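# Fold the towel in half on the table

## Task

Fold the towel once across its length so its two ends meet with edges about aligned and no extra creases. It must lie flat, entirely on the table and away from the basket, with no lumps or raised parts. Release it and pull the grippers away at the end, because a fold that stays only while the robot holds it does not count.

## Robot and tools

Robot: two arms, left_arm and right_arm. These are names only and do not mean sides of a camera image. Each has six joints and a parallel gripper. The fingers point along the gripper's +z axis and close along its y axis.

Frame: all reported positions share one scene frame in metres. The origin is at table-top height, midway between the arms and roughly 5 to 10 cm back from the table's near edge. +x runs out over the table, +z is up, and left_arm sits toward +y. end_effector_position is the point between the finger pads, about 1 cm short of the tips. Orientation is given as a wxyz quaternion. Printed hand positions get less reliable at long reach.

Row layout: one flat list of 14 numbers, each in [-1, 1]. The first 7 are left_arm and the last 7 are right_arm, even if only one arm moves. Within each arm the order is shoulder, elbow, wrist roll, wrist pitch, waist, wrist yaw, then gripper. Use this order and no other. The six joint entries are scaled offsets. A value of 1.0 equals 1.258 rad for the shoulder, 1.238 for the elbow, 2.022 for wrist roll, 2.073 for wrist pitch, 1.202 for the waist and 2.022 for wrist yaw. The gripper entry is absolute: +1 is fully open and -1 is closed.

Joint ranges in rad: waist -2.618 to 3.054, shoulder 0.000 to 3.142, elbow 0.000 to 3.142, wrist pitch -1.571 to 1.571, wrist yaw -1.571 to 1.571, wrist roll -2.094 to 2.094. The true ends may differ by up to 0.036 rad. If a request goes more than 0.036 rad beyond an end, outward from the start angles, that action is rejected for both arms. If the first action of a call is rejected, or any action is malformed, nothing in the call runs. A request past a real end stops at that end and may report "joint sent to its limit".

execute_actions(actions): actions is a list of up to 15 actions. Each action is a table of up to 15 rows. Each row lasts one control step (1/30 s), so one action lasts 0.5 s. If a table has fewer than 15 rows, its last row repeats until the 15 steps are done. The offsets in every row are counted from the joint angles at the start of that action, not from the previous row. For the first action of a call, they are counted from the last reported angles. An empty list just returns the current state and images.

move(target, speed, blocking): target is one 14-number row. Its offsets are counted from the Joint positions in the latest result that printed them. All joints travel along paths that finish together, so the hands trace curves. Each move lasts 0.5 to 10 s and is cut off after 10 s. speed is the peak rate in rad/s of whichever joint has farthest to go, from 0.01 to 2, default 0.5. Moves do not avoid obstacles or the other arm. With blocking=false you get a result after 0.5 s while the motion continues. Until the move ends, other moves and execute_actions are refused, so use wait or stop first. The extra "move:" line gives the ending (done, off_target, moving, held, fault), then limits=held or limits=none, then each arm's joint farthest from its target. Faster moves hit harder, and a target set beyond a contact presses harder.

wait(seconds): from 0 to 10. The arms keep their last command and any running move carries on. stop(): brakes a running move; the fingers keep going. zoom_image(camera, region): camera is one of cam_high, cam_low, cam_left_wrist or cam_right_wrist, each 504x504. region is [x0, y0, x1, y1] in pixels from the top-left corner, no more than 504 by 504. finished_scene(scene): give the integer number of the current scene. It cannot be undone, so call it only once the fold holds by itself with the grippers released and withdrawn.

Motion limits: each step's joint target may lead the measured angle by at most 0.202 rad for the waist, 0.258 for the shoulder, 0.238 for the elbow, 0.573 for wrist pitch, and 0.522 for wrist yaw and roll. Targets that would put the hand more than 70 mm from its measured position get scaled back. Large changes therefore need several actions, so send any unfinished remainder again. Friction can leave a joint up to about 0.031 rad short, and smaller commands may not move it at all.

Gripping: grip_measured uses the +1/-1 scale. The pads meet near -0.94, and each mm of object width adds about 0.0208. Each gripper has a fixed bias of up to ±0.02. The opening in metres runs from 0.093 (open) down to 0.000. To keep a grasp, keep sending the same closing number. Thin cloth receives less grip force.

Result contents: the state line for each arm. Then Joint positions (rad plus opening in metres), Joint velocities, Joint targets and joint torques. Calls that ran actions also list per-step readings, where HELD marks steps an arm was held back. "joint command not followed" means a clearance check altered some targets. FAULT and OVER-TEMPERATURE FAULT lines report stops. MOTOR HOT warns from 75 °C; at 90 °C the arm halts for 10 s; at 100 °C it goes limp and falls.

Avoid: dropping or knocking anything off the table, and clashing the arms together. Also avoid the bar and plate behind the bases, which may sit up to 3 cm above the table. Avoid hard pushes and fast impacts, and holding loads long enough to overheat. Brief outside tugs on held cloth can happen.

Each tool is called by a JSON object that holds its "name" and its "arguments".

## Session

{"name": "execute_actions", "arguments": {"actions": []}}

Scene clock: 0.00 s.
left_arm: end_effector_position=(+0.1220, -0.1733, +0.0562) grip_measured=+0.985 end_effector_quat_wxyz=(+0.282, +0.383, +0.870, -0.134) | right_arm: end_effector_position=(+0.2456, -0.3347, +0.0542) grip_measured=+0.986 end_effector_quat_wxyz=(+0.247, +0.135, +0.959, -0.031)
Joint names: [shoulder, elbow, wrist roll, wrist pitch, waist, wrist yaw]
Joint positions: left_arm=[ 2.229  1.614 -0.53  -0.455 -1.431 -0.334  0.092] | right_arm=[ 1.041  0.468  0.372 -0.513  0.161  0.234  0.093]
Joint velocities: left_arm=[-0.002 -0.007 -0.081 -0.066 -0.002 -0.051 -0.   ] | right_arm=[-0.002 -0.002  0.022 -0.007  0.012 -0.022 -0.   ]
Joint torques (N m, as the arm reports them, + toward a larger angle): no reading
Motor temperatures (°C, as the motors report them): left_arm=[41 36 27 38 29 27] | right_arm=[45 35 28 36 29 27]
Joint targets: left_arm=[2.229 1.614 -0.530 -0.455 -1.431 -0.334] | right_arm=[1.041 0.468 0.372 -0.513 0.161 0.234]
camera_calibration (this result's frames):
cam_left_wrist: T_world_to_cam=[[-0.743414, -0.668068, 0.0319476, -0.0303588], [-0.658771, 0.723142, -0.207571, 0.258819], [0.115569, -0.175358, -0.977698, 0.0893105], [0, 0, 0, 1]] pos_world=[0.137612, -0.191783, 0.142012]
cam_right_wrist: T_world_to_cam=[[-0.285188, -0.958244, -0.020911, -0.250758], [-0.953788, 0.285881, -0.0925234, 0.379089], [0.094638, -0.0064419, -0.995491, 0.107659], [0, 0, 0, 1]] pos_world=[0.279869, -0.347968, 0.137005]

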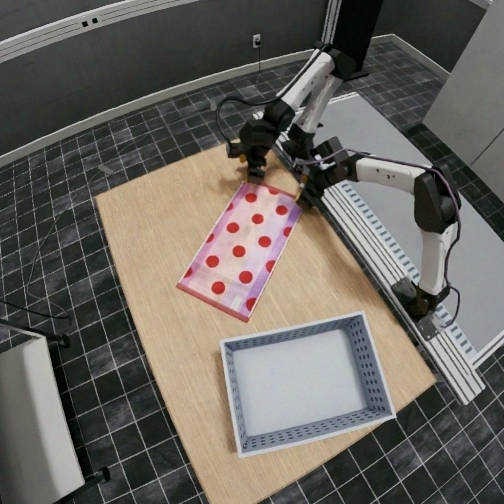

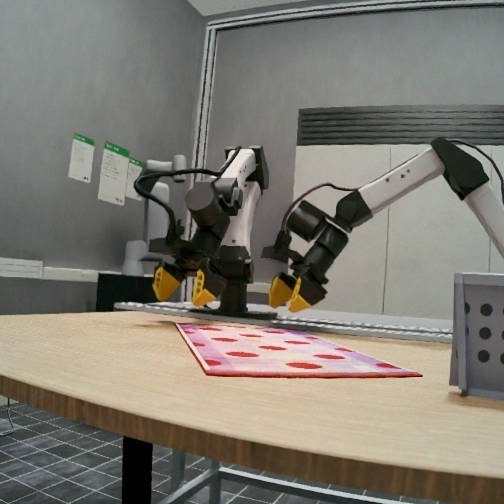

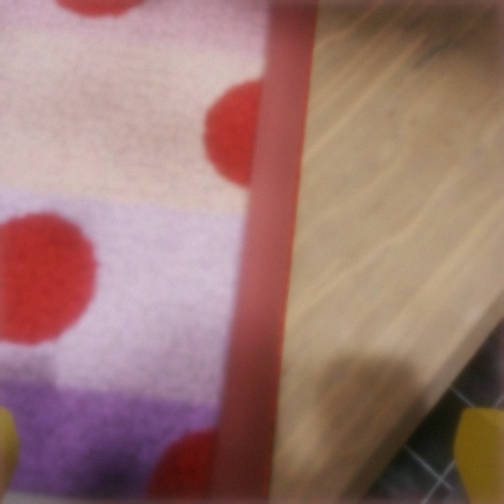

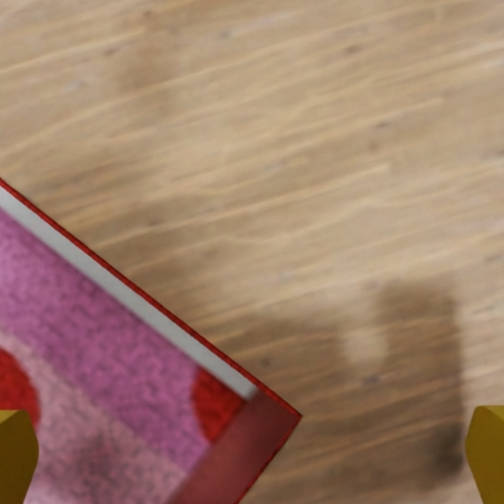

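{"name": "zoom_image", "arguments": {"camera": "cam_high", "region": [150,150,350,350]}}

Region (150, 150, 350, 350) of cam_high's 504x504 image, scaled by 2.520, with more detail than that image has.

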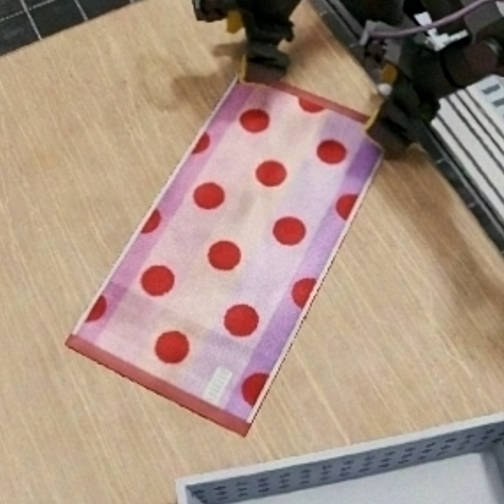

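{"name": "move", "arguments": {"target": [-0.3,0,-0.23,-0.2,0.45,0.05,0.15,0.3,0.5,-0.184,0,0.1,-0.116,0.15], "speed": 1.0}}

Scene clock: 121.50 s.
left_arm: end_effector_position=(+0.3155, +0.0195, +0.1839) grip_measured=+0.152 end_effector_quat_wxyz=(+0.236, -0.074, +0.958, -0.145) | right_arm: end_effector_position=(+0.3812, -0.2380, +0.1689) grip_measured=+0.153 end_effector_quat_wxyz=(+0.334, -0.112, +0.934, +0.062)
Joint names: [shoulder, elbow, wrist roll, wrist pitch, waist, wrist yaw]
Joint positions: left_arm=[ 1.844  1.614 -0.988 -0.861 -0.882 -0.242  0.053] | right_arm=[ 1.408  1.062  0.009 -0.518  0.267  0.008  0.053]
Joint velocities: left_arm=[ 0.012 -0.007  0.081 -0.007  0.012 -0.007 -0.001] | right_arm=[ 0.002 -0.002 -0.037 -0.022 -0.012  0.007  0.001]
Joint torques (N m, as the arm reports them, + toward a larger angle): left_arm=[-11.17   9.3    0.03   1.31  -0.44  -0.17] | right_arm=[-5.84  9.4  -0.12  1.6   1.11 -0.01]
Motor temperatures (°C, as the motors report them): left_arm=[60 42 27 39 29 27] | right_arm=[42 40 28 37 29 27]
Joint targets: left_arm=[1.852 1.614 -0.995 -0.869 -0.890 -0.233] | right_arm=[1.418 1.088 0.000 -0.513 0.281 -0.001]
move: off_target (right_arm); limits=none; left_arm: farthest joint: the wrist pitch, 0.009 radians from its target (0.415 radians at the start); right_arm: farthest joint: the elbow, 0.025 radians from its target (0.619 radians at the start)
camera_calibration (this result's frames):
cam_left_wrist: T_world_to_cam=[[0.0713604, -0.9424, 0.326787, -0.0677578], [-0.994876, -0.0907702, -0.0445155, 0.365314], [0.0716139, -0.321936, -0.944049, 0.236206], [0, 0, 0, 1]] pos_world=[0.351362, 0.0453477, 0.261394]
cam_right_wrist: T_world_to_cam=[[0.240652, -0.968987, -0.0561321, -0.314103], [-0.935668, -0.216223, -0.278878, 0.396455], [0.258092, 0.119634, -0.958685, 0.171116], [0, 0, 0, 1]] pos_world=[0.402376, -0.239111, 0.256978]

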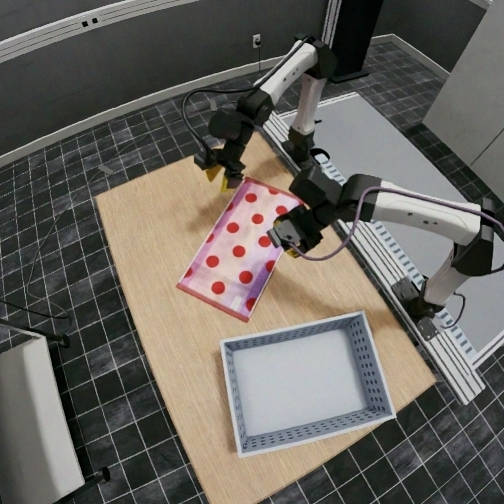

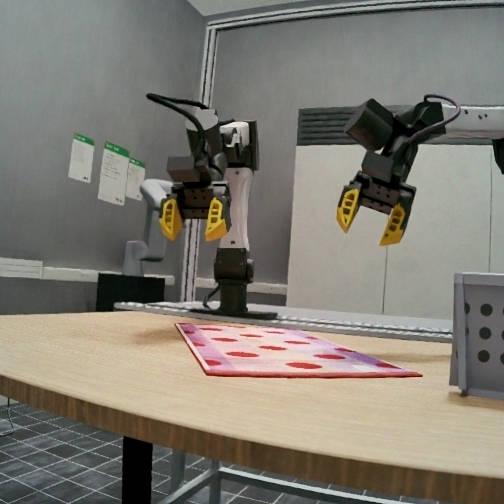

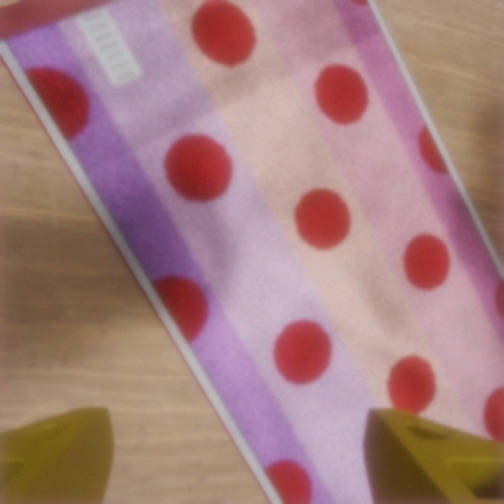

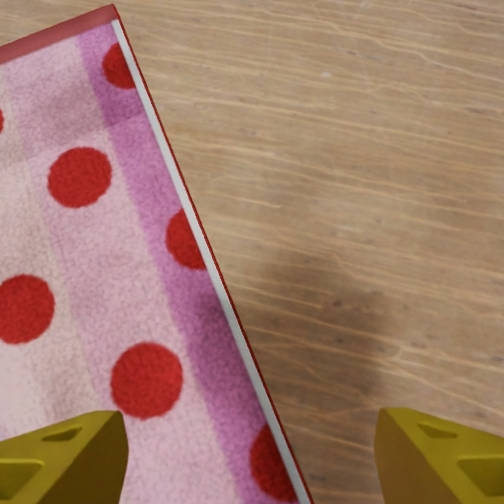

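{"name": "move", "arguments": {"target": [0.473,0.473,0,-0.169,0.318,0,0.15,0.876,0.998,0,-0.13,0.194,0,0.15], "speed": 0.9}}

Scene clock: 130.17 s.
left_arm: end_effector_position=(+0.4611, +0.1329, +0.0745) grip_measured=+0.152 end_effector_quat_wxyz=(+0.130, -0.243, +0.961, +0.020) | right_arm: end_effector_position=(+0.5479, -0.0497, +0.0675) grip_measured=+0.153 end_effector_quat_wxyz=(+0.254, -0.221, +0.938, +0.082)
Joint names: [shoulder, elbow, wrist roll, wrist pitch, waist, wrist yaw]
Joint positions: left_arm=[ 2.421  2.188 -0.989 -1.205 -0.495 -0.241  0.053] | right_arm=[ 2.516  2.268  0.009 -0.781  0.488  0.008  0.053]
Joint velocities: left_arm=[ 0.002 -0.007 -0.022 -0.022 -0.017  0.037  0.   ] | right_arm=[ 0.017 -0.017 -0.051  0.022 -0.007 -0.007  0.   ]
Joint torques (N m, as the arm reports them, + toward a larger angle): left_arm=[-15.26   9.69   0.05   0.6   -0.25  -0.24] | right_arm=[-16.96   9.47  -0.04   1.25   1.03   0.12]
Motor temperatures (°C, as the motors report them): left_arm=[58 42 27 39 29 27] | right_arm=[43 41 28 37 29 27]
Joint targets: left_arm=[2.439 2.200 -0.989 -1.211 -0.500 -0.242] | right_arm=[2.509 2.297 0.009 -0.788 0.501 0.008]
move: off_target (right_arm); limits=none; left_arm: farthest joint: the shoulder, 0.018 radians from its target (0.595 radians at the start); right_arm: farthest joint: the elbow, 0.029 radians from its target (1.236 radians at the start)
camera_calibration (this result's frames):
cam_left_wrist: T_world_to_cam=[[0.473082, -0.880116, 0.0398723, -0.107674], [-0.872247, -0.461521, 0.161814, 0.492896], [-0.124013, -0.11133, -0.986015, 0.224293], [0, 0, 0, 1]] pos_world=[0.508681, 0.157687, 0.145692]
cam_right_wrist: T_world_to_cam=[[0.44548, -0.893648, -0.0542306, -0.286066], [-0.890733, -0.436292, -0.127453, 0.518989], [0.0902375, 0.105083, -0.990361, 0.101726], [0, 0, 0, 1]] pos_world=[0.580538, -0.0399007, 0.151378]

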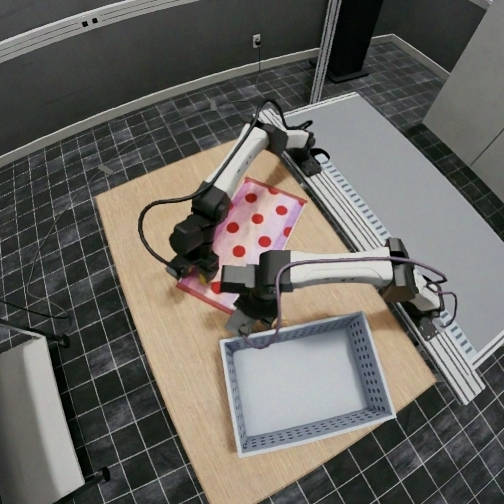

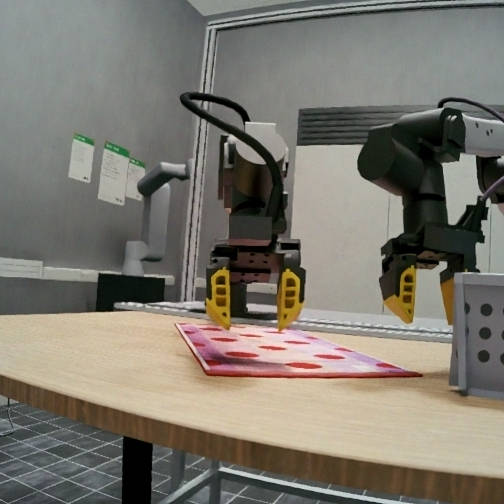

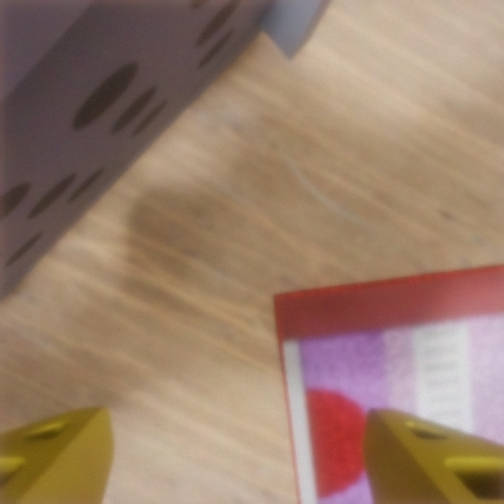

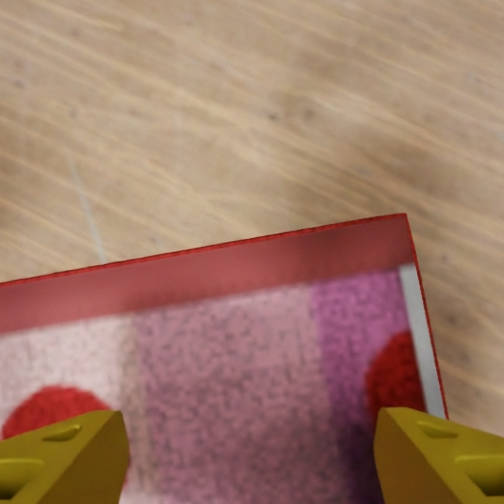

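{"name": "move", "arguments": {"target": [0.04,-0.03,0.07,0.11,-0.11,-0.02,0.15,0,0,0,0,0,0,0.15], "speed": 0.5}}

Scene clock: 160.67 s.
left_arm: end_effector_position=(+0.4659, +0.0537, +0.0672) grip_measured=+0.152 end_effector_quat_wxyz=(+0.200, -0.126, +0.971, -0.022) | right_arm: end_effector_position=(+0.5479, -0.0497, +0.0675) grip_measured=+0.153 end_effector_quat_wxyz=(+0.254, -0.221, +0.938, +0.082)
Joint names: [shoulder, elbow, wrist roll, wrist pitch, waist, wrist yaw]
Joint positions: left_arm=[ 2.453  2.166 -0.856 -0.991 -0.626 -0.274  0.053] | right_arm=[ 2.516  2.268  0.009 -0.781  0.488  0.008  0.053]
Joint velocities: left_arm=[-0.017 -0.007  0.037 -0.007 -0.012 -0.037  0.   ] | right_arm=[-0.037  0.002 -0.007 -0.037  0.012  0.081  0.   ]
Joint torques (N m, as the arm reports them, + toward a larger angle): left_arm=[-15.77   7.47   0.08   1.17   0.25  -0.29] | right_arm=[-16.37   7.25  -0.04   1.31  -0.19   0.11]
Motor temperatures (°C, as the motors report them): left_arm=[60 43 27 37 29 27] | right_arm=[59 44 28 37 29 27]
Joint targets: left_arm=[2.471 2.151 -0.848 -0.976 -0.628 -0.282] | right_arm=[2.516 2.268 0.009 -0.781 0.488 0.008]
move: done; limits=none; left_arm: farthest joint: the shoulder, 0.018 radians from its target (0.050 radians at the start); right_arm: farthest joint: the waist, 0.000 radians from its target (0.000 radians at the start)
camera_calibration (this result's frames):
cam_left_wrist: T_world_to_cam=[[0.235103, -0.965972, 0.107815, -0.0683937], [-0.971963, -0.233224, 0.0299009, 0.504808], [-0.00373838, -0.111822, -0.993721, 0.153431], [0, 0, 0, 1]] pos_world=[0.507308, 0.0688237, 0.144747]
cam_right_wrist: T_world_to_cam=[[0.44548, -0.893648, -0.0542306, -0.286066], [-0.890733, -0.436292, -0.127453, 0.518989], [0.0902375, 0.105083, -0.990361, 0.101726], [0, 0, 0, 1]] pos_world=[0.580538, -0.0399007, 0.151378]

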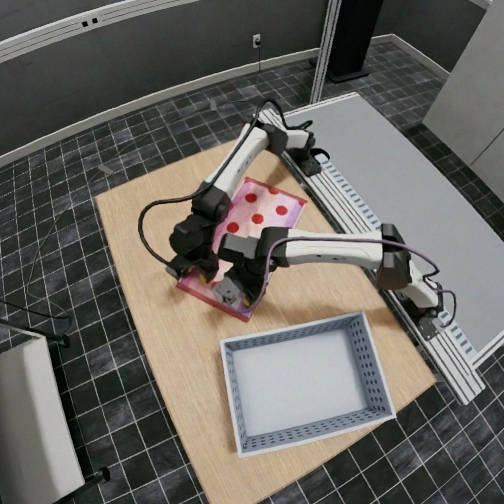

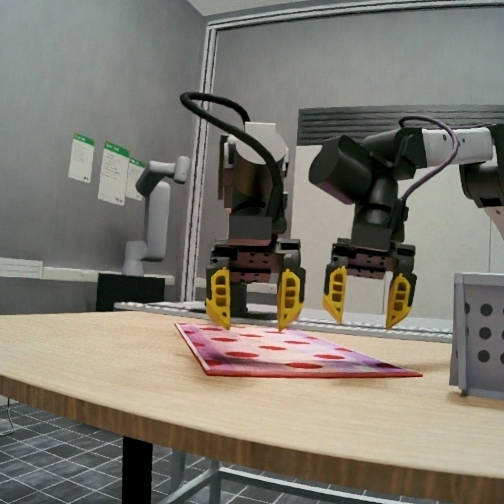

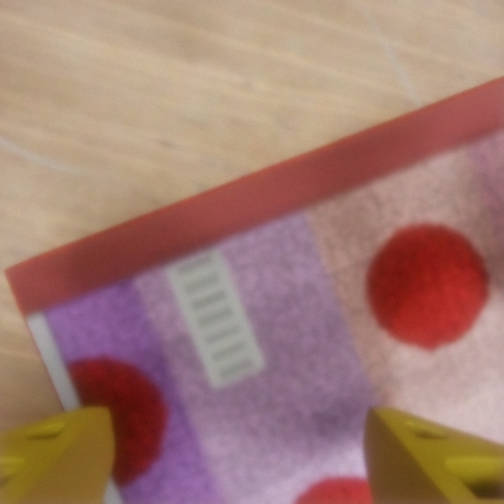

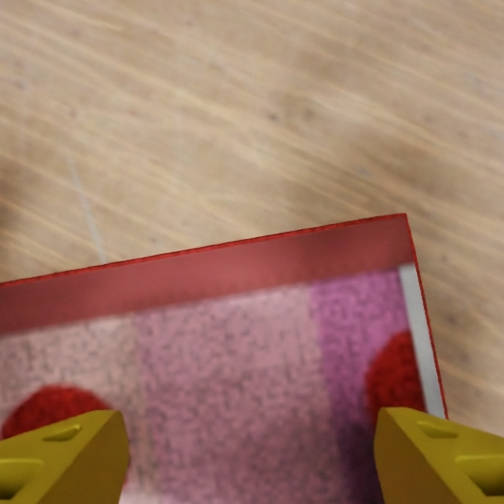

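{"name": "move", "arguments": {"target": [0.125,0,0,0,0,0,0.15,0.095,0,0,0,0,0,0.15], "speed": 0.3}}

Scene clock: 169.27 s.
left_arm: end_effector_position=(+0.4622, +0.0564, +0.0172) grip_measured=+0.152 end_effector_quat_wxyz=(+0.172, -0.120, +0.978, +0.011) | right_arm: end_effector_position=(+0.5443, -0.0504, +0.0264) grip_measured=+0.152 end_effector_quat_wxyz=(+0.225, -0.224, +0.946, +0.072)
Joint names: [shoulder, elbow, wrist roll, wrist pitch, waist, wrist yaw]
Joint positions: left_arm=[ 2.554  2.173 -0.855 -0.984 -0.626 -0.283  0.053] | right_arm=[ 2.588  2.268  0.008 -0.771  0.488  0.012  0.053]
Joint velocities: left_arm=[-0.002  0.002  0.007  0.037  0.012 -0.051  0.001] | right_arm=[ 0.007  0.012 -0.037 -0.007  0.007 -0.022 -0.   ]
Joint torques (N m, as the arm reports them, + toward a larger angle): left_arm=[-12.98   7.84   0.04   0.77   0.03  -0.11] | right_arm=[-12.29   7.14  -0.03   1.14  -0.2    0.06]
Motor temperatures (°C, as the motors report them): left_arm=[61 42 27 37 29 27] | right_arm=[62 43 28 37 29 27]
Joint targets: left_arm=[2.611 2.166 -0.856 -0.991 -0.626 -0.274] | right_arm=[2.636 2.268 0.009 -0.781 0.488 0.009]
move: off_target (left_arm, right_arm); limits=none; left_arm: farthest joint: the shoulder, 0.056 radians from its target (0.157 radians at the start); right_arm: farthest joint: the shoulder, 0.048 radians from its target (0.120 radians at the start)
camera_calibration (this result's frames):
cam_left_wrist: T_world_to_cam=[[0.239216, -0.970326, 0.035265, -0.0599196], [-0.968581, -0.235927, 0.078671, 0.501067], [-0.0680165, -0.0529764, -0.996277, 0.130503], [0, 0, 0, 1]] pos_world=[0.508534, 0.0669874, 0.0927109]
cam_right_wrist: T_world_to_cam=[[0.444238, -0.894593, -0.0485318, -0.286823], [-0.895113, -0.440911, -0.0661031, 0.510821], [0.0377372, 0.072807, -0.996632, 0.088526], [0, 0, 0, 1]] pos_world=[0.58132, -0.0378089, 0.108075]

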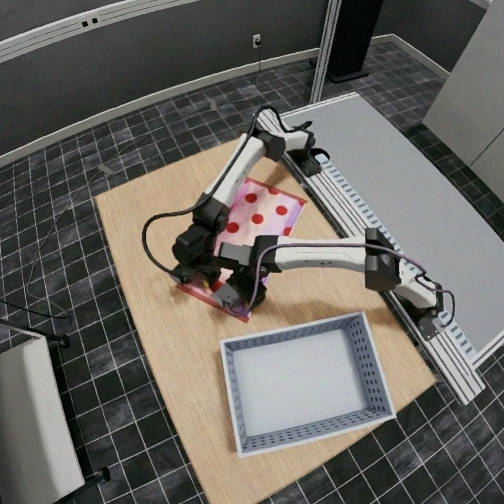

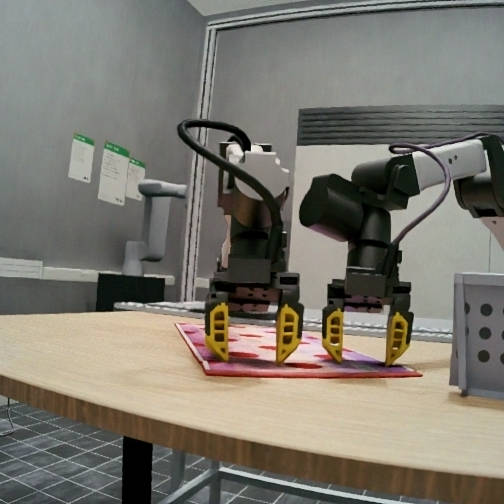

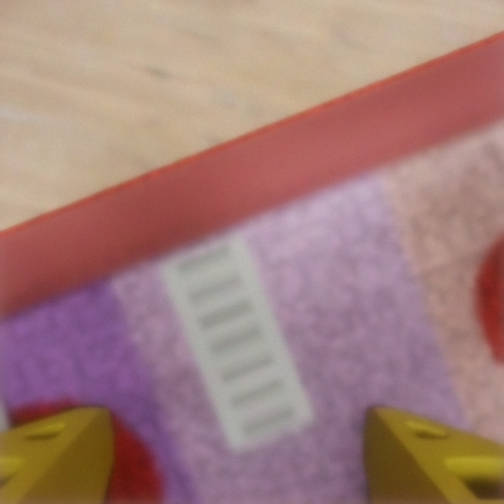

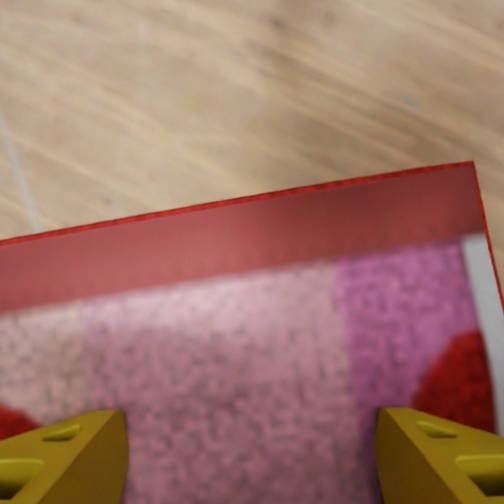

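{"name": "execute_actions", "arguments": {"actions": [[[0.045,0,0,0,0,0,0.15,0.038,0,0,0,0,0,-0.3],[0.045,0,0,0,0,0,0.15,0.038,0,0,0,0,0,-0.3],[0.045,0,0,0,0,0,0.15,0.038,0,0,0,0,0,-0.3],[0.045,0,0,0,0,0,0.15,0.038,0,0,0,0,0,-0.3],[0.045,0,0,0,0,0,0.15,0.038,0,0,0,0,0,-0.6],[0.045,0,0,0,0,0,0.15,0.038,0,0,0,0,0,-0.6],[0.045,0,0,0,0,0,0.15,0.038,0,0,0,0,0,-0.6],[0.045,0,0,0,0,0,0.15,0.038,0,0,0,0,0,-1]],[[0,0,0,0,0,0,-0.2,0,0,0,0,0,0,-1],[0,0,0,0,0,0,-0.2,0,0,0,0,0,0,-1],[0,0,0,0,0,0,-0.2,0,0,0,0,0,0,-1],[0,0,0,0,0,0,-0.2,0,0,0,0,0,0,-1],[0,0,0,0,0,0,-0.6,0,0,0,0,0,0,-1],[0,0,0,0,0,0,-0.6,0,0,0,0,0,0,-1],[0,0,0,0,0,0,-0.6,0,0,0,0,0,0,-1],[0,0,0,0,0,0,-1,0,0,0,0,0,0,-1]],[[0,0,0,0,0,0,-1,0,0,0,0,0,0,-1]]]}}

Scene clock: 187.87 s.
left_arm: end_effector_position=(+0.4634, +0.0559, +0.0202) grip_measured=-1.000 end_effector_quat_wxyz=(+0.175, -0.121, +0.977, +0.009) | right_arm: end_effector_position=(+0.5477, -0.0510, +0.0273) grip_measured=-1.000 end_effector_quat_wxyz=(+0.231, -0.221, +0.945, +0.073)
Joint names: [shoulder, elbow, wrist roll, wrist pitch, waist, wrist yaw]
Joint positions: left_arm=[ 2.55   2.175 -0.855 -0.983 -0.626 -0.284  0.   ] | right_arm=[ 2.588  2.268  0.008 -0.758  0.485  0.014  0.   ]
Joint velocities: left_arm=[-0.002  0.002 -0.022  0.007  0.002 -0.007  0.   ] | right_arm=[ 0.002  0.022 -0.007 -0.051 -0.002 -0.007  0.   ]
Joint torques (N m, as the arm reports them, + toward a larger angle): left_arm=[-17.99   8.66   0.04   0.85   0.21  -0.25] | right_arm=[-16.66   7.17  -0.04   1.24  -0.19   0.12]
Motor temperatures (°C, as the motors report them): left_arm=[59 42 27 36 29 27] | right_arm=[61 42 28 36 29 27]
Joint targets: left_arm=[2.550 2.175 -0.855 -0.983 -0.626 -0.284] | right_arm=[2.588 2.268 0.008 -0.758 0.485 0.014]
Step readings (joint positions; steps 1 to 15: 1st action; 16 to 30: 2nd action; 31 to 45: 3rd action):
0: left_arm=[2.554 2.173 -0.855 -0.984 -0.626 -0.283] | right_arm=[2.588 2.268 0.008 -0.771 0.488 0.012]
1: left_arm=[2.554 2.174 -0.855 -0.984 -0.626 -0.283] | right_arm=[2.588 2.268 0.008 -0.771 0.488 0.014]
2: left_arm=[2.554 2.175 -0.855 -0.984 -0.626 -0.283] | right_arm=[2.588 2.268 0.008 -0.769 0.487 0.020]
4: left_arm=[2.554 2.175 -0.855 -0.984 -0.626 -0.283] | right_arm=[2.589 2.268 0.008 -0.766 0.485 0.022]
8: left_arm=[2.554 2.175 -0.855 -0.984 -0.626 -0.283] | right_arm=[2.589 2.268 0.008 -0.762 0.485 0.022]
15: left_arm=[2.554 2.175 -0.855 -0.983 -0.626 -0.284] | right_arm=[2.590 2.268 0.008 -0.759 0.485 0.014]
16: left_arm=[2.552 2.175 -0.855 -0.983 -0.626 -0.284] | right_arm=[2.589 2.268 0.008 -0.758 0.485 0.014]
17: left_arm=[2.551 2.175 -0.855 -0.983 -0.626 -0.284] | right_arm=[2.588 2.268 0.008 -0.758 0.485 0.014]
19: left_arm=[2.550 2.175 -0.855 -0.983 -0.626 -0.284] | right_arm=[2.588 2.268 0.008 -0.758 0.485 0.014]
23: left_arm=[2.550 2.175 -0.855 -0.983 -0.626 -0.284] | right_arm=[2.588 2.268 0.008 -0.758 0.485 0.014]
30: left_arm=[2.550 2.175 -0.855 -0.983 -0.626 -0.284] | right_arm=[2.588 2.268 0.008 -0.758 0.485 0.014]
31: left_arm=[2.550 2.175 -0.855 -0.983 -0.626 -0.284] | right_arm=[2.588 2.268 0.008 -0.758 0.485 0.014]
32: left_arm=[2.550 2.175 -0.855 -0.983 -0.626 -0.284] | right_arm=[2.588 2.268 0.008 -0.758 0.485 0.014]
34: left_arm=[2.550 2.175 -0.855 -0.983 -0.626 -0.284] | right_arm=[2.588 2.268 0.008 -0.758 0.485 0.014]
38: left_arm=[2.550 2.175 -0.855 -0.983 -0.626 -0.284] | right_arm=[2.588 2.268 0.008 -0.758 0.485 0.014]
45: Joint positions above
camera_calibration (this result's frames):
cam_left_wrist: T_world_to_cam=[[0.239442, -0.970066, 0.0404816, -0.0610529], [-0.968975, -0.236126, 0.0730136, 0.502139], [-0.0612693, -0.0567082, -0.996509, 0.130635], [0, 0, 0, 1]] pos_world=[0.509183, 0.066751, 0.0959874]
cam_right_wrist: T_world_to_cam=[[0.441096, -0.896186, -0.0478097, -0.287187], [-0.896114, -0.436892, -0.0781364, 0.514714], [0.049137, 0.0773085, -0.995796, 0.0833256], [0, 0, 0, 1]] pos_world=[0.583825, -0.03894, 0.109463]

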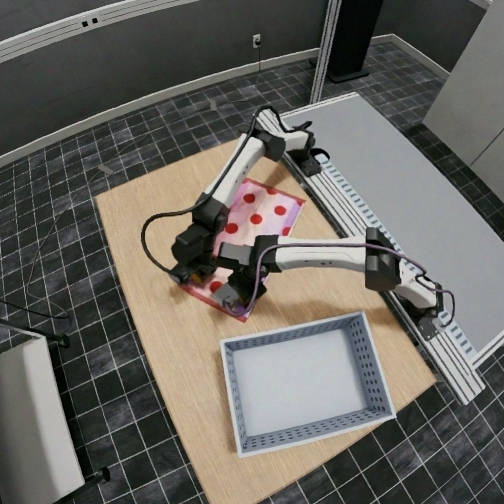

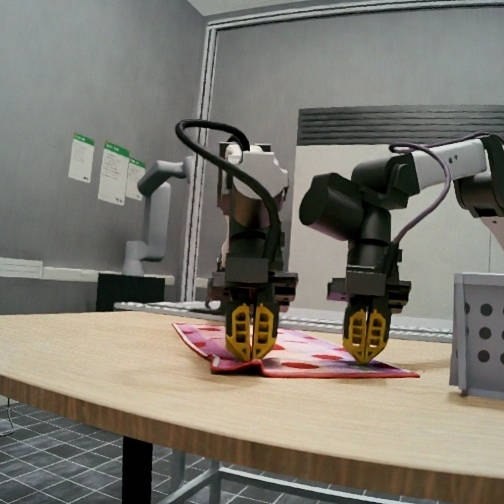

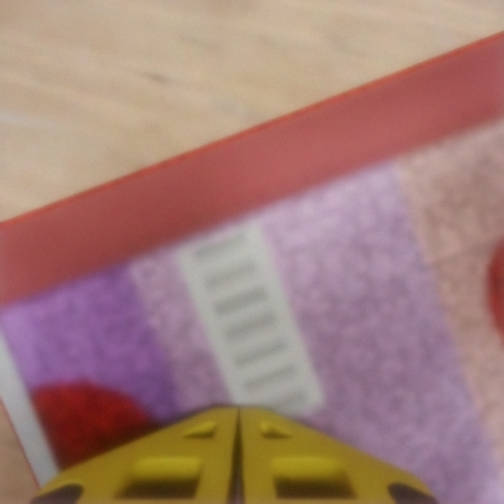

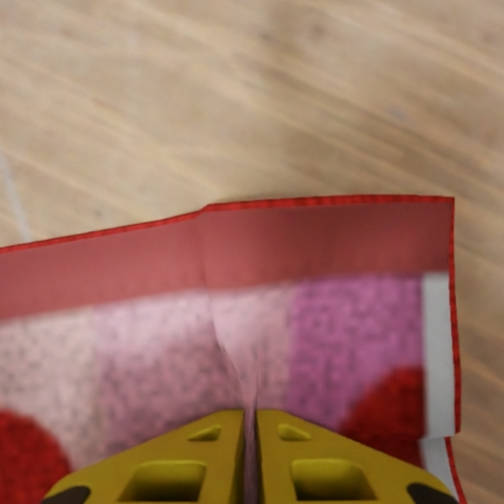

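{"name": "execute_actions", "arguments": {"actions": [[[-0.03,0,0,0,0,0,-1,0,0,0,0,0,0,-1],[-0.03,0,0,0,0,0,-1,0,0,0,0,0,0,-1],[-0.03,0,0,0,0,0,-1,0,0,0,0,0,0,-1],[-0.03,0,0,0,0,0,-1,0,0,0,0,0,0,-1],[-0.03,0,0,0,0,0,-1,0,0,0,0,0,0,-1],[-0.03,0,0,0,0,0,0.15,0,0,0,0,0,0,-1]],[[0,0,0,0,0,0.02,0.15,0,0,0,0,0,0,-1],[0.03,0,0,0,0,0.02,0.15,0,0,0,0,0,0,-1],[0.06,0,0,0,0,0.02,0.15,0,0,0,0,0,0,-1],[0.085,0,0,0,0,0.02,0.15,0,0,0,0,0,0,-1]],[[0.055,0,0,0,0,0,0.15,0,0,0,0,0,0,-1]],[[0.055,0,0,0,0,0,-0.2,0,0,0,0,0,0,-1],[0.055,0,0,0,0,0,-0.2,0,0,0,0,0,0,-1],[0.055,0,0,0,0,0,-0.2,0,0,0,0,0,0,-1],[0.055,0,0,0,0,0,-0.2,0,0,0,0,0,0,-1],[0.055,0,0,0,0,0,-0.6,0,0,0,0,0,0,-1],[0.055,0,0,0,0,0,-0.6,0,0,0,0,0,0,-1],[0.055,0,0,0,0,0,-0.6,0,0,0,0,0,0,-1],[0.055,0,0,0,0,0,-1,0,0,0,0,0,0,-1]]]}}

Scene clock: 206.73 s.
left_arm: end_effector_position=(+0.4700, +0.0489, +0.0179) grip_measured=-1.000 end_effector_quat_wxyz=(+0.184, -0.121, +0.975, -0.000) | right_arm: end_effector_position=(+0.5477, -0.0510, +0.0273) grip_measured=-1.000 end_effector_quat_wxyz=(+0.231, -0.221, +0.945, +0.073)
Joint names: [shoulder, elbow, wrist roll, wrist pitch, waist, wrist yaw]
Joint positions: left_arm=[ 2.573  2.203 -0.855 -0.962 -0.629 -0.283  0.   ] | right_arm=[ 2.588  2.268  0.008 -0.758  0.485  0.014  0.   ]
Joint velocities: left_arm=[-0.002 -0.002 -0.037  0.007 -0.017  0.007  0.   ] | right_arm=[ 0.002 -0.007  0.022 -0.007 -0.017 -0.007  0.   ]
Joint torques (N m, as the arm reports them, + toward a larger angle): left_arm=[-12.42   8.     0.04   0.81   0.12  -0.07] | right_arm=[-16.68   7.16  -0.04   1.24  -0.2    0.11]
Motor temperatures (°C, as the motors report them): left_arm=[63 42 27 36 29 27] | right_arm=[66 42 28 36 29 27]
Joint targets: left_arm=[2.636 2.195 -0.855 -0.972 -0.629 -0.272] | right_arm=[2.588 2.268 0.008 -0.758 0.485 0.014]
Step readings (joint positions; steps 1 to 15: 1st action; 16 to 30: 2nd action; 31 to 45: 3rd action; 46 to 60: 4th action):
0: left_arm=[2.550 2.175 -0.855 -0.983 -0.626 -0.284] | right_arm=[2.588 2.268 0.008 -0.758 0.485 0.014]
1: left_arm=[2.547 2.175 -0.855 -0.983 -0.626 -0.284] | right_arm=[2.588 2.268 0.008 -0.758 0.485 0.014]
2: left_arm=[2.544 2.175 -0.855 -0.986 -0.626 -0.284] | right_arm=[2.588 2.268 0.008 -0.758 0.485 0.014]
4: left_arm=[2.531 2.175 -0.855 -0.986 -0.626 -0.284] | right_arm=[2.588 2.268 0.008 -0.758 0.485 0.014]
8: left_arm=[2.510 2.175 -0.855 -0.986 -0.626 -0.284] | right_arm=[2.588 2.268 0.008 -0.758 0.485 0.014]
15: left_arm=[2.507 2.175 -0.855 -0.986 -0.626 -0.284] | right_arm=[2.588 2.268 0.008 -0.758 0.485 0.014]
16: left_arm=[2.507 2.175 -0.855 -0.986 -0.626 -0.280] | right_arm=[2.588 2.268 0.008 -0.758 0.485 0.014]
17: left_arm=[2.509 2.175 -0.855 -0.986 -0.626 -0.274] | right_arm=[2.588 2.268 0.008 -0.758 0.485 0.014]
19: left_arm=[2.522 2.176 -0.855 -0.984 -0.626 -0.268] | right_arm=[2.588 2.268 0.008 -0.758 0.485 0.014]
23: left_arm=[2.558 2.188 -0.855 -0.978 -0.629 -0.269] | right_arm=[2.588 2.268 0.008 -0.758 0.485 0.014]
30: left_arm=[2.563 2.189 -0.855 -0.972 -0.629 -0.267] | right_arm=[2.588 2.268 0.008 -0.758 0.485 0.014]
31: left_arm=[2.564 2.191 -0.855 -0.972 -0.629 -0.269] | right_arm=[2.588 2.268 0.008 -0.758 0.485 0.014]
32: left_arm=[2.565 2.193 -0.855 -0.972 -0.629 -0.270] | right_arm=[2.588 2.268 0.008 -0.758 0.485 0.014]
34: left_arm=[2.567 2.194 -0.855 -0.972 -0.629 -0.272] | right_arm=[2.588 2.268 0.008 -0.758 0.485 0.014]
38: left_arm=[2.567 2.195 -0.855 -0.972 -0.629 -0.272] | right_arm=[2.588 2.268 0.008 -0.758 0.485 0.014]
45: left_arm=[2.567 2.195 -0.855 -0.972 -0.629 -0.272] | right_arm=[2.588 2.268 0.008 -0.758 0.485 0.014]
46: left_arm=[2.567 2.195 -0.855 -0.973 -0.629 -0.274] | right_arm=[2.588 2.268 0.008 -0.758 0.485 0.014]
47: left_arm=[2.568 2.195 -0.855 -0.974 -0.629 -0.279] | right_arm=[2.588 2.268 0.008 -0.758 0.485 0.014]
49: left_arm=[2.569 2.198 -0.855 -0.975 -0.629 -0.283] | right_arm=[2.588 2.268 0.008 -0.758 0.485 0.014]
53: left_arm=[2.572 2.202 -0.855 -0.971 -0.629 -0.287] | right_arm=[2.588 2.268 0.008 -0.758 0.485 0.014]
60: Joint positions above
camera_calibration (this result's frames):
cam_left_wrist: T_world_to_cam=[[0.236314, -0.969787, 0.0605774, -0.0681928], [-0.970768, -0.232938, 0.0578722, 0.508093], [-0.0420129, -0.0724826, -0.996484, 0.120029], [0, 0, 0, 1]] pos_world=[0.514398, 0.0609218, 0.0943332]
cam_right_wrist: T_world_to_cam=[[0.441096, -0.896186, -0.0478097, -0.287187], [-0.896114, -0.436892, -0.0781364, 0.514714], [0.049137, 0.0773085, -0.995796, 0.0833256], [0, 0, 0, 1]] pos_world=[0.583825, -0.03894, 0.109463]

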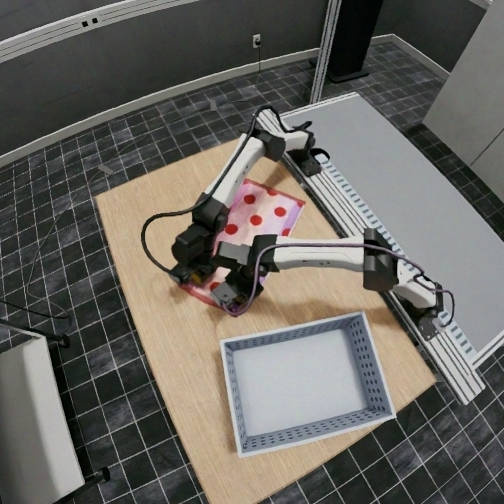

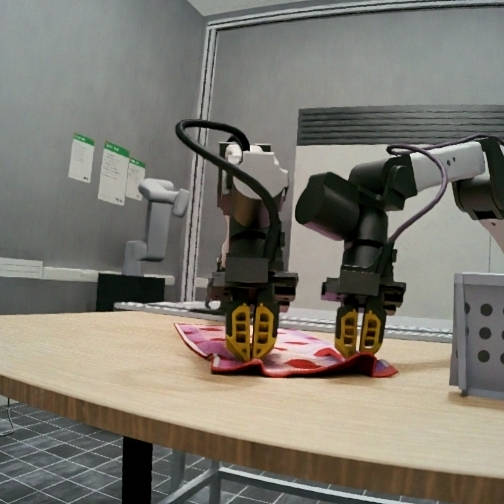

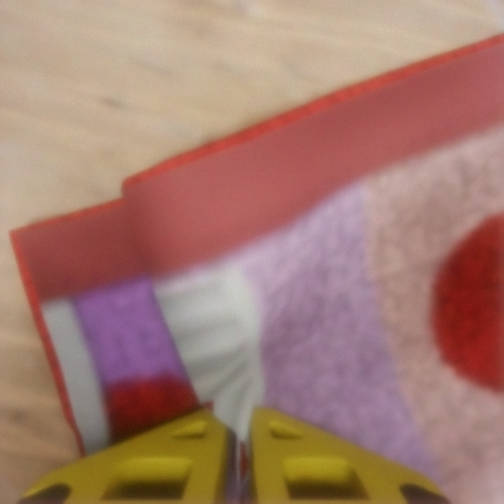

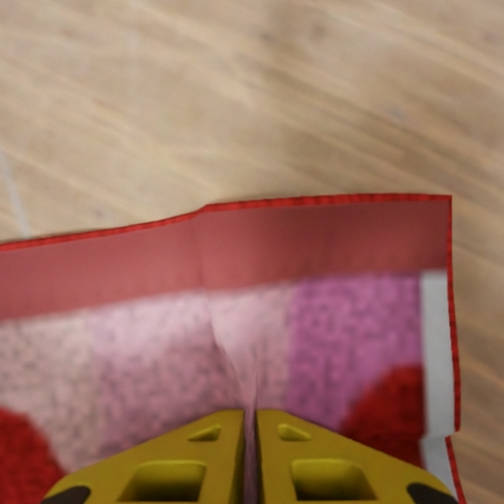

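{"name": "move", "arguments": {"target": [-0.1,0,0,0,0,0,-1,-0.08,0,0,0,0,0,-1], "speed": 0.3}}

Scene clock: 226.67 s.
left_arm: end_effector_position=(+0.4791, +0.0445, +0.0907) grip_measured=-1.000 end_effector_quat_wxyz=(+0.232, -0.131, +0.963, -0.048) | right_arm: end_effector_position=(+0.5537, -0.0501, +0.0784) grip_measured=-1.000 end_effector_quat_wxyz=(+0.271, -0.218, +0.934, +0.083)
Joint names: [shoulder, elbow, wrist roll, wrist pitch, waist, wrist yaw]
Joint positions: left_arm=[ 2.439  2.203 -0.855 -0.958 -0.629 -0.282  0.   ] | right_arm=[ 2.502  2.268  0.008 -0.76   0.485  0.012  0.   ]
Joint velocities: left_arm=[-0.007 -0.002  0.11   0.066  0.002 -0.022  0.   ] | right_arm=[-0.007 -0.022  0.007 -0.007  0.002  0.037  0.   ]
Joint torques (N m, as the arm reports them, + toward a larger angle): left_arm=[-16.77   9.16   0.05   1.17   0.23  -0.25] | right_arm=[-17.61   7.26  -0.04   1.38  -0.18   0.13]
Motor temperatures (°C, as the motors report them): left_arm=[60 42 27 36 29 27] | right_arm=[70 42 28 36 29 27]
Joint targets: left_arm=[2.448 2.203 -0.855 -0.962 -0.629 -0.283] | right_arm=[2.488 2.268 0.008 -0.758 0.485 0.013]
move: done; limits=none; left_arm: farthest joint: the shoulder, 0.009 radians from its target (0.126 radians at the start); right_arm: farthest joint: the shoulder, 0.014 radians from its target (0.101 radians at the start)
camera_calibration (this result's frames):
cam_left_wrist: T_world_to_cam=[[0.227149, -0.959142, 0.168672, -0.0849541], [-0.971483, -0.235265, -0.0295293, 0.519976], [0.0680055, -0.157155, -0.98523, 0.1427], [0, 0, 0, 1]] pos_world=[0.514741, 0.063275, 0.170276]
cam_right_wrist: T_world_to_cam=[[0.442183, -0.895462, -0.0512027, -0.286853], [-0.888433, -0.429446, -0.16206, 0.527246], [0.12313, 0.11715, -0.985452, 0.0940801], [0, 0, 0, 1]] pos_world=[0.583681, -0.0414641, 0.163469]

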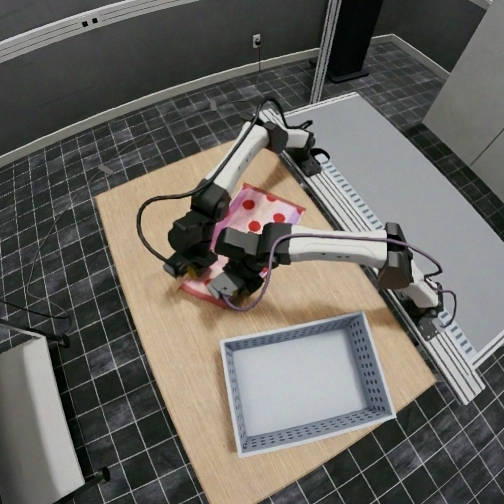

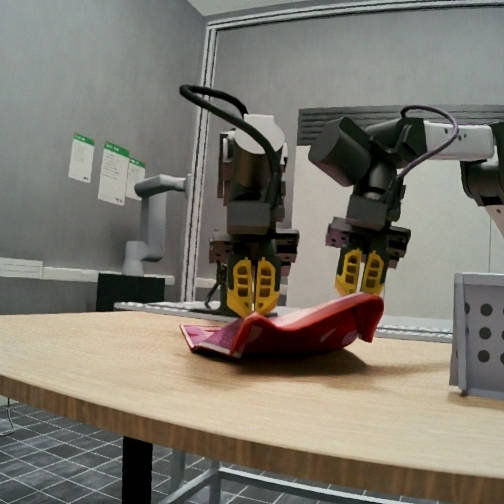

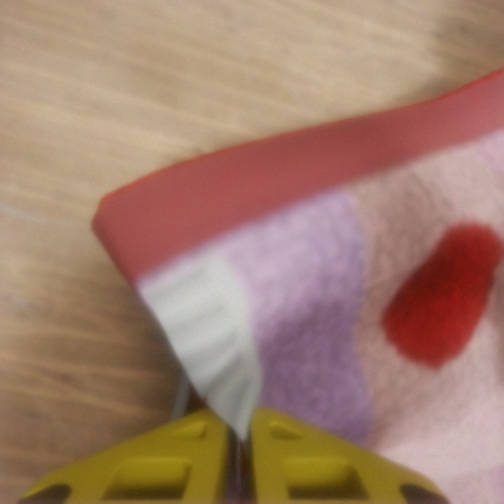

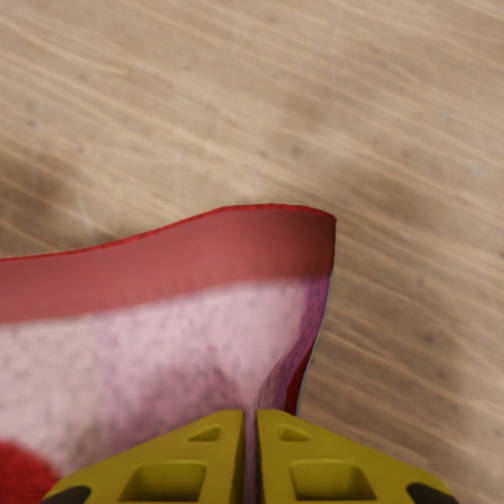

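{"name": "move", "arguments": {"target": [-0.289,-0.183,-0.171,-0.02,-0.25,0.065,-1,-0.439,-0.278,0,-0.248,-0.046,0,-1], "speed": 0.4}}

Scene clock: 241.87 s.
left_arm: end_effector_position=(+0.3271, -0.0515, +0.2038) grip_measured=-1.000 end_effector_quat_wxyz=(+0.191, -0.143, +0.948, -0.210) | right_arm: end_effector_position=(+0.4038, -0.1535, +0.1884) grip_measured=-1.000 end_effector_quat_wxyz=(+0.131, -0.209, +0.968, +0.050)
Joint names: [shoulder, elbow, wrist roll, wrist pitch, waist, wrist yaw]
Joint positions: left_arm=[ 2.077  1.999 -1.194 -0.974 -0.923 -0.156  0.   ] | right_arm=[ 1.965  1.946  0.008 -1.268  0.442  0.003  0.   ]
Joint velocities: left_arm=[ 0.002 -0.002  0.066 -0.007 -0.007 -0.007  0.   ] | right_arm=[ 0.022 -0.007 -0.051 -0.037  0.007  0.051  0.   ]
Joint torques (N m, as the arm reports them, + toward a larger angle): left_arm=[-14.61   7.05  -0.04   1.2   -0.26  -0.11] | right_arm=[-12.93   4.99  -0.04   0.83  -1.34   0.23]
Motor temperatures (°C, as the motors report them): left_arm=[62 42 27 36 29 27] | right_arm=[73 42 28 37 29 27]
Joint targets: left_arm=[2.075 1.977 -1.201 -0.999 -0.929 -0.150] | right_arm=[1.949 1.924 0.008 -1.274 0.430 0.012]
move: off_target (left_arm, right_arm); limits=none; left_arm: farthest joint: the wrist pitch, 0.026 radians from its target (0.042 radians at the start); right_arm: farthest joint: the elbow, 0.022 radians from its target (0.344 radians at the start)
camera_calibration (this result's frames):
cam_left_wrist: T_world_to_cam=[[0.18949, -0.864216, 0.466073, -0.204967], [-0.981638, -0.177328, 0.0702911, 0.339088], [0.0219009, -0.470834, -0.88195, 0.227197], [0, 0, 0, 1]] pos_world=[0.366725, -0.0100341, 0.272071]
cam_right_wrist: T_world_to_cam=[[0.404178, -0.913192, -0.052161, -0.294777], [-0.903716, -0.407486, 0.131345, 0.321681], [-0.141198, -0.00594809, -0.989963, 0.32173], [0, 0, 0, 1]] pos_world=[0.455278, -0.136194, 0.260874]

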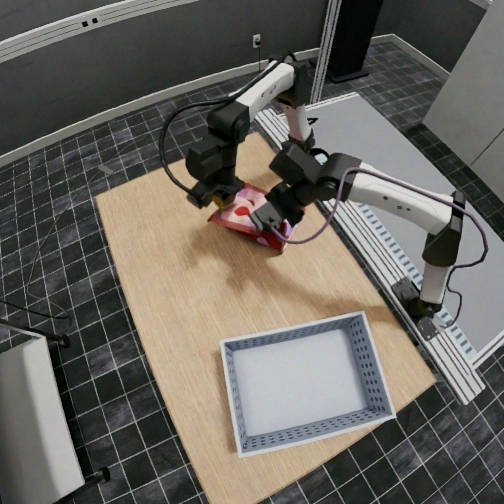

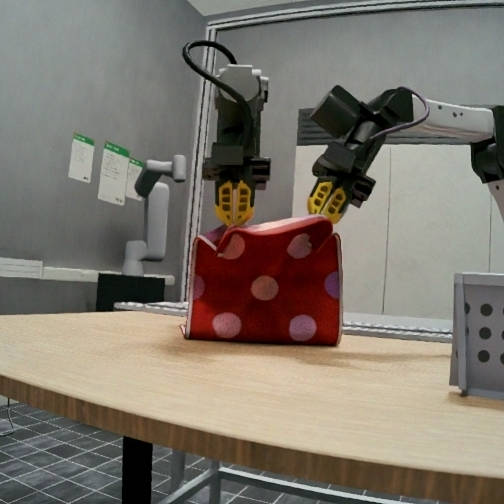

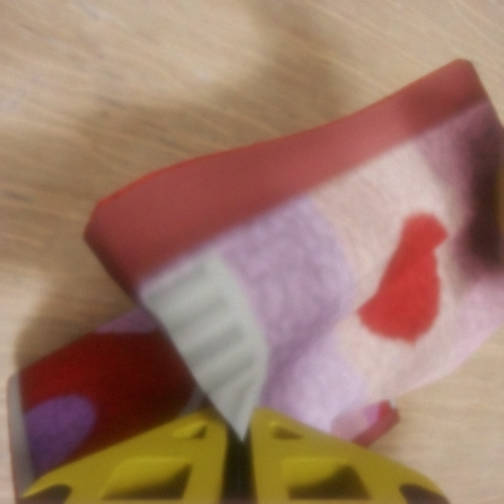

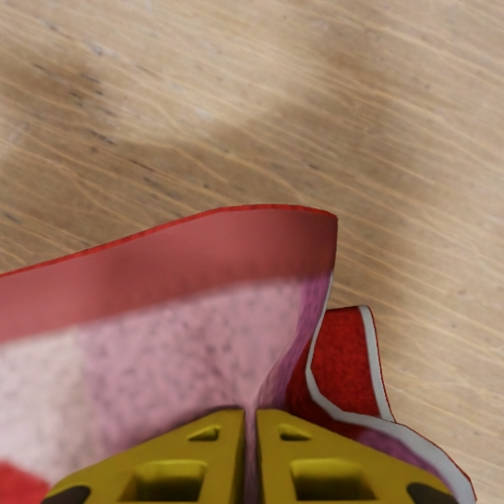

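{"name": "move", "arguments": {"target": [0.177,0.049,-0.151,-0.041,-0.072,0.275,-1,-0.131,-0.403,0,-0.11,-0.101,0,-1], "speed": 0.4}}

Scene clock: 263.07 s.
left_arm: end_effector_position=(+0.2177, -0.1259, +0.1270) grip_measured=-1.000 end_effector_quat_wxyz=(-0.135, -0.191, +0.945, -0.228) | right_arm: end_effector_position=(+0.2659, -0.2453, +0.1129) grip_measured=-1.000 end_effector_quat_wxyz=(-0.139, -0.160, +0.977, +0.003)
Joint names: [shoulder, elbow, wrist roll, wrist pitch, waist, wrist yaw]
Joint positions: left_arm=[ 2.28   2.048 -1.492 -1.022 -1.001  0.394  0.   ] | right_arm=[ 1.825  1.465  0.008 -1.474  0.331 -0.012  0.   ]
Joint velocities: left_arm=[ 0.002  0.002  0.081 -0.022 -0.022  0.051  0.   ] | right_arm=[ 0.007 -0.002  0.007 -0.037  0.007  0.022  0.   ]
Joint torques (N m, as the arm reports them, + toward a larger angle): left_arm=[-14.25  10.07   0.02   0.66  -0.49   0.23] | right_arm=[-11.5    4.37  -0.04  -0.34  -1.25   0.29]
Motor temperatures (°C, as the motors report them): left_arm=[61 41 27 36 29 27] | right_arm=[69 40 28 35 29 27]
Joint targets: left_arm=[2.300 2.060 -1.499 -1.059 -1.010 0.400] | right_arm=[1.800 1.447 0.008 -1.496 0.320 0.003]
move: off_target (left_arm, right_arm); limits=none; left_arm: farthest joint: the wrist pitch, 0.037 radians from its target (0.085 radians at the start); right_arm: farthest joint: the shoulder, 0.025 radians from its target (0.165 radians at the start)
camera_calibration (this result's frames):
cam_left_wrist: T_world_to_cam=[[0.430088, -0.8139, 0.39063, -0.249205], [-0.74211, -0.0723319, 0.666364, 0.109269], [-0.514098, -0.576486, -0.635112, 0.19893], [0, 0, 0, 1]] pos_world=[0.29054, -0.0802437, 0.150877]
cam_right_wrist: T_world_to_cam=[[0.296007, -0.953752, -0.0523173, -0.307934], [-0.729426, -0.261069, 0.632282, 0.102646], [-0.616698, -0.148998, -0.77297, 0.293866], [0, 0, 0, 1]] pos_world=[0.34725, -0.223109, 0.146138]

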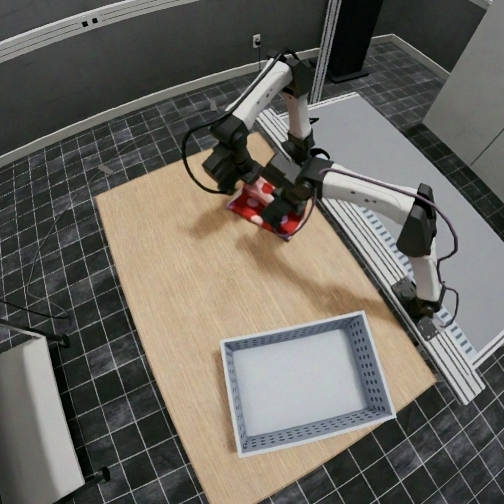

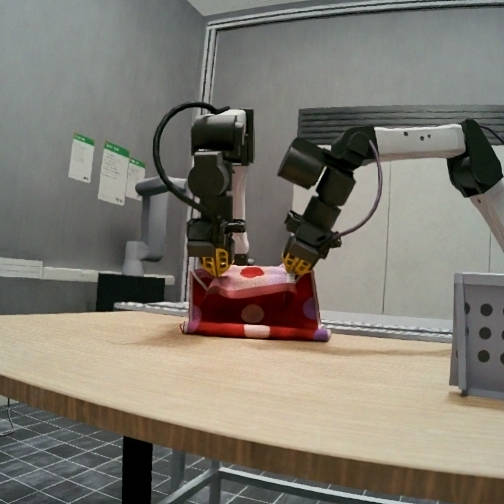

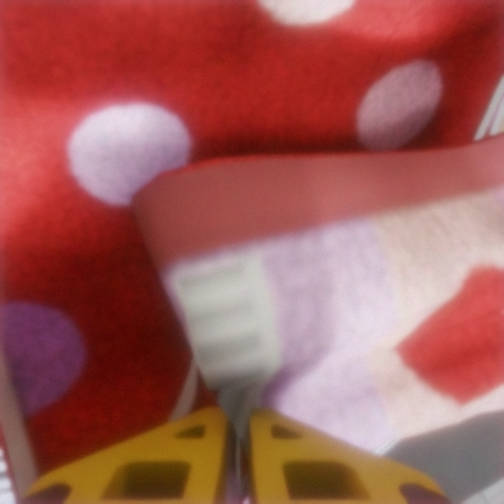

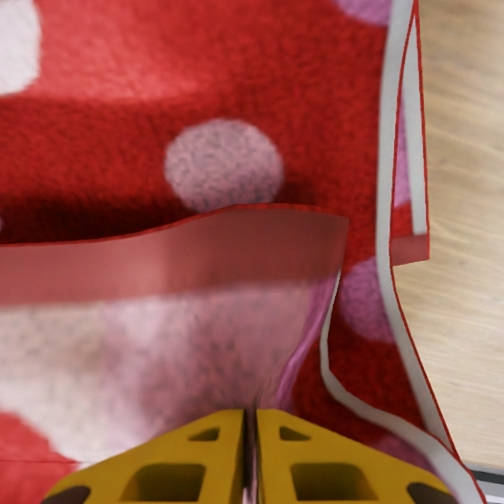

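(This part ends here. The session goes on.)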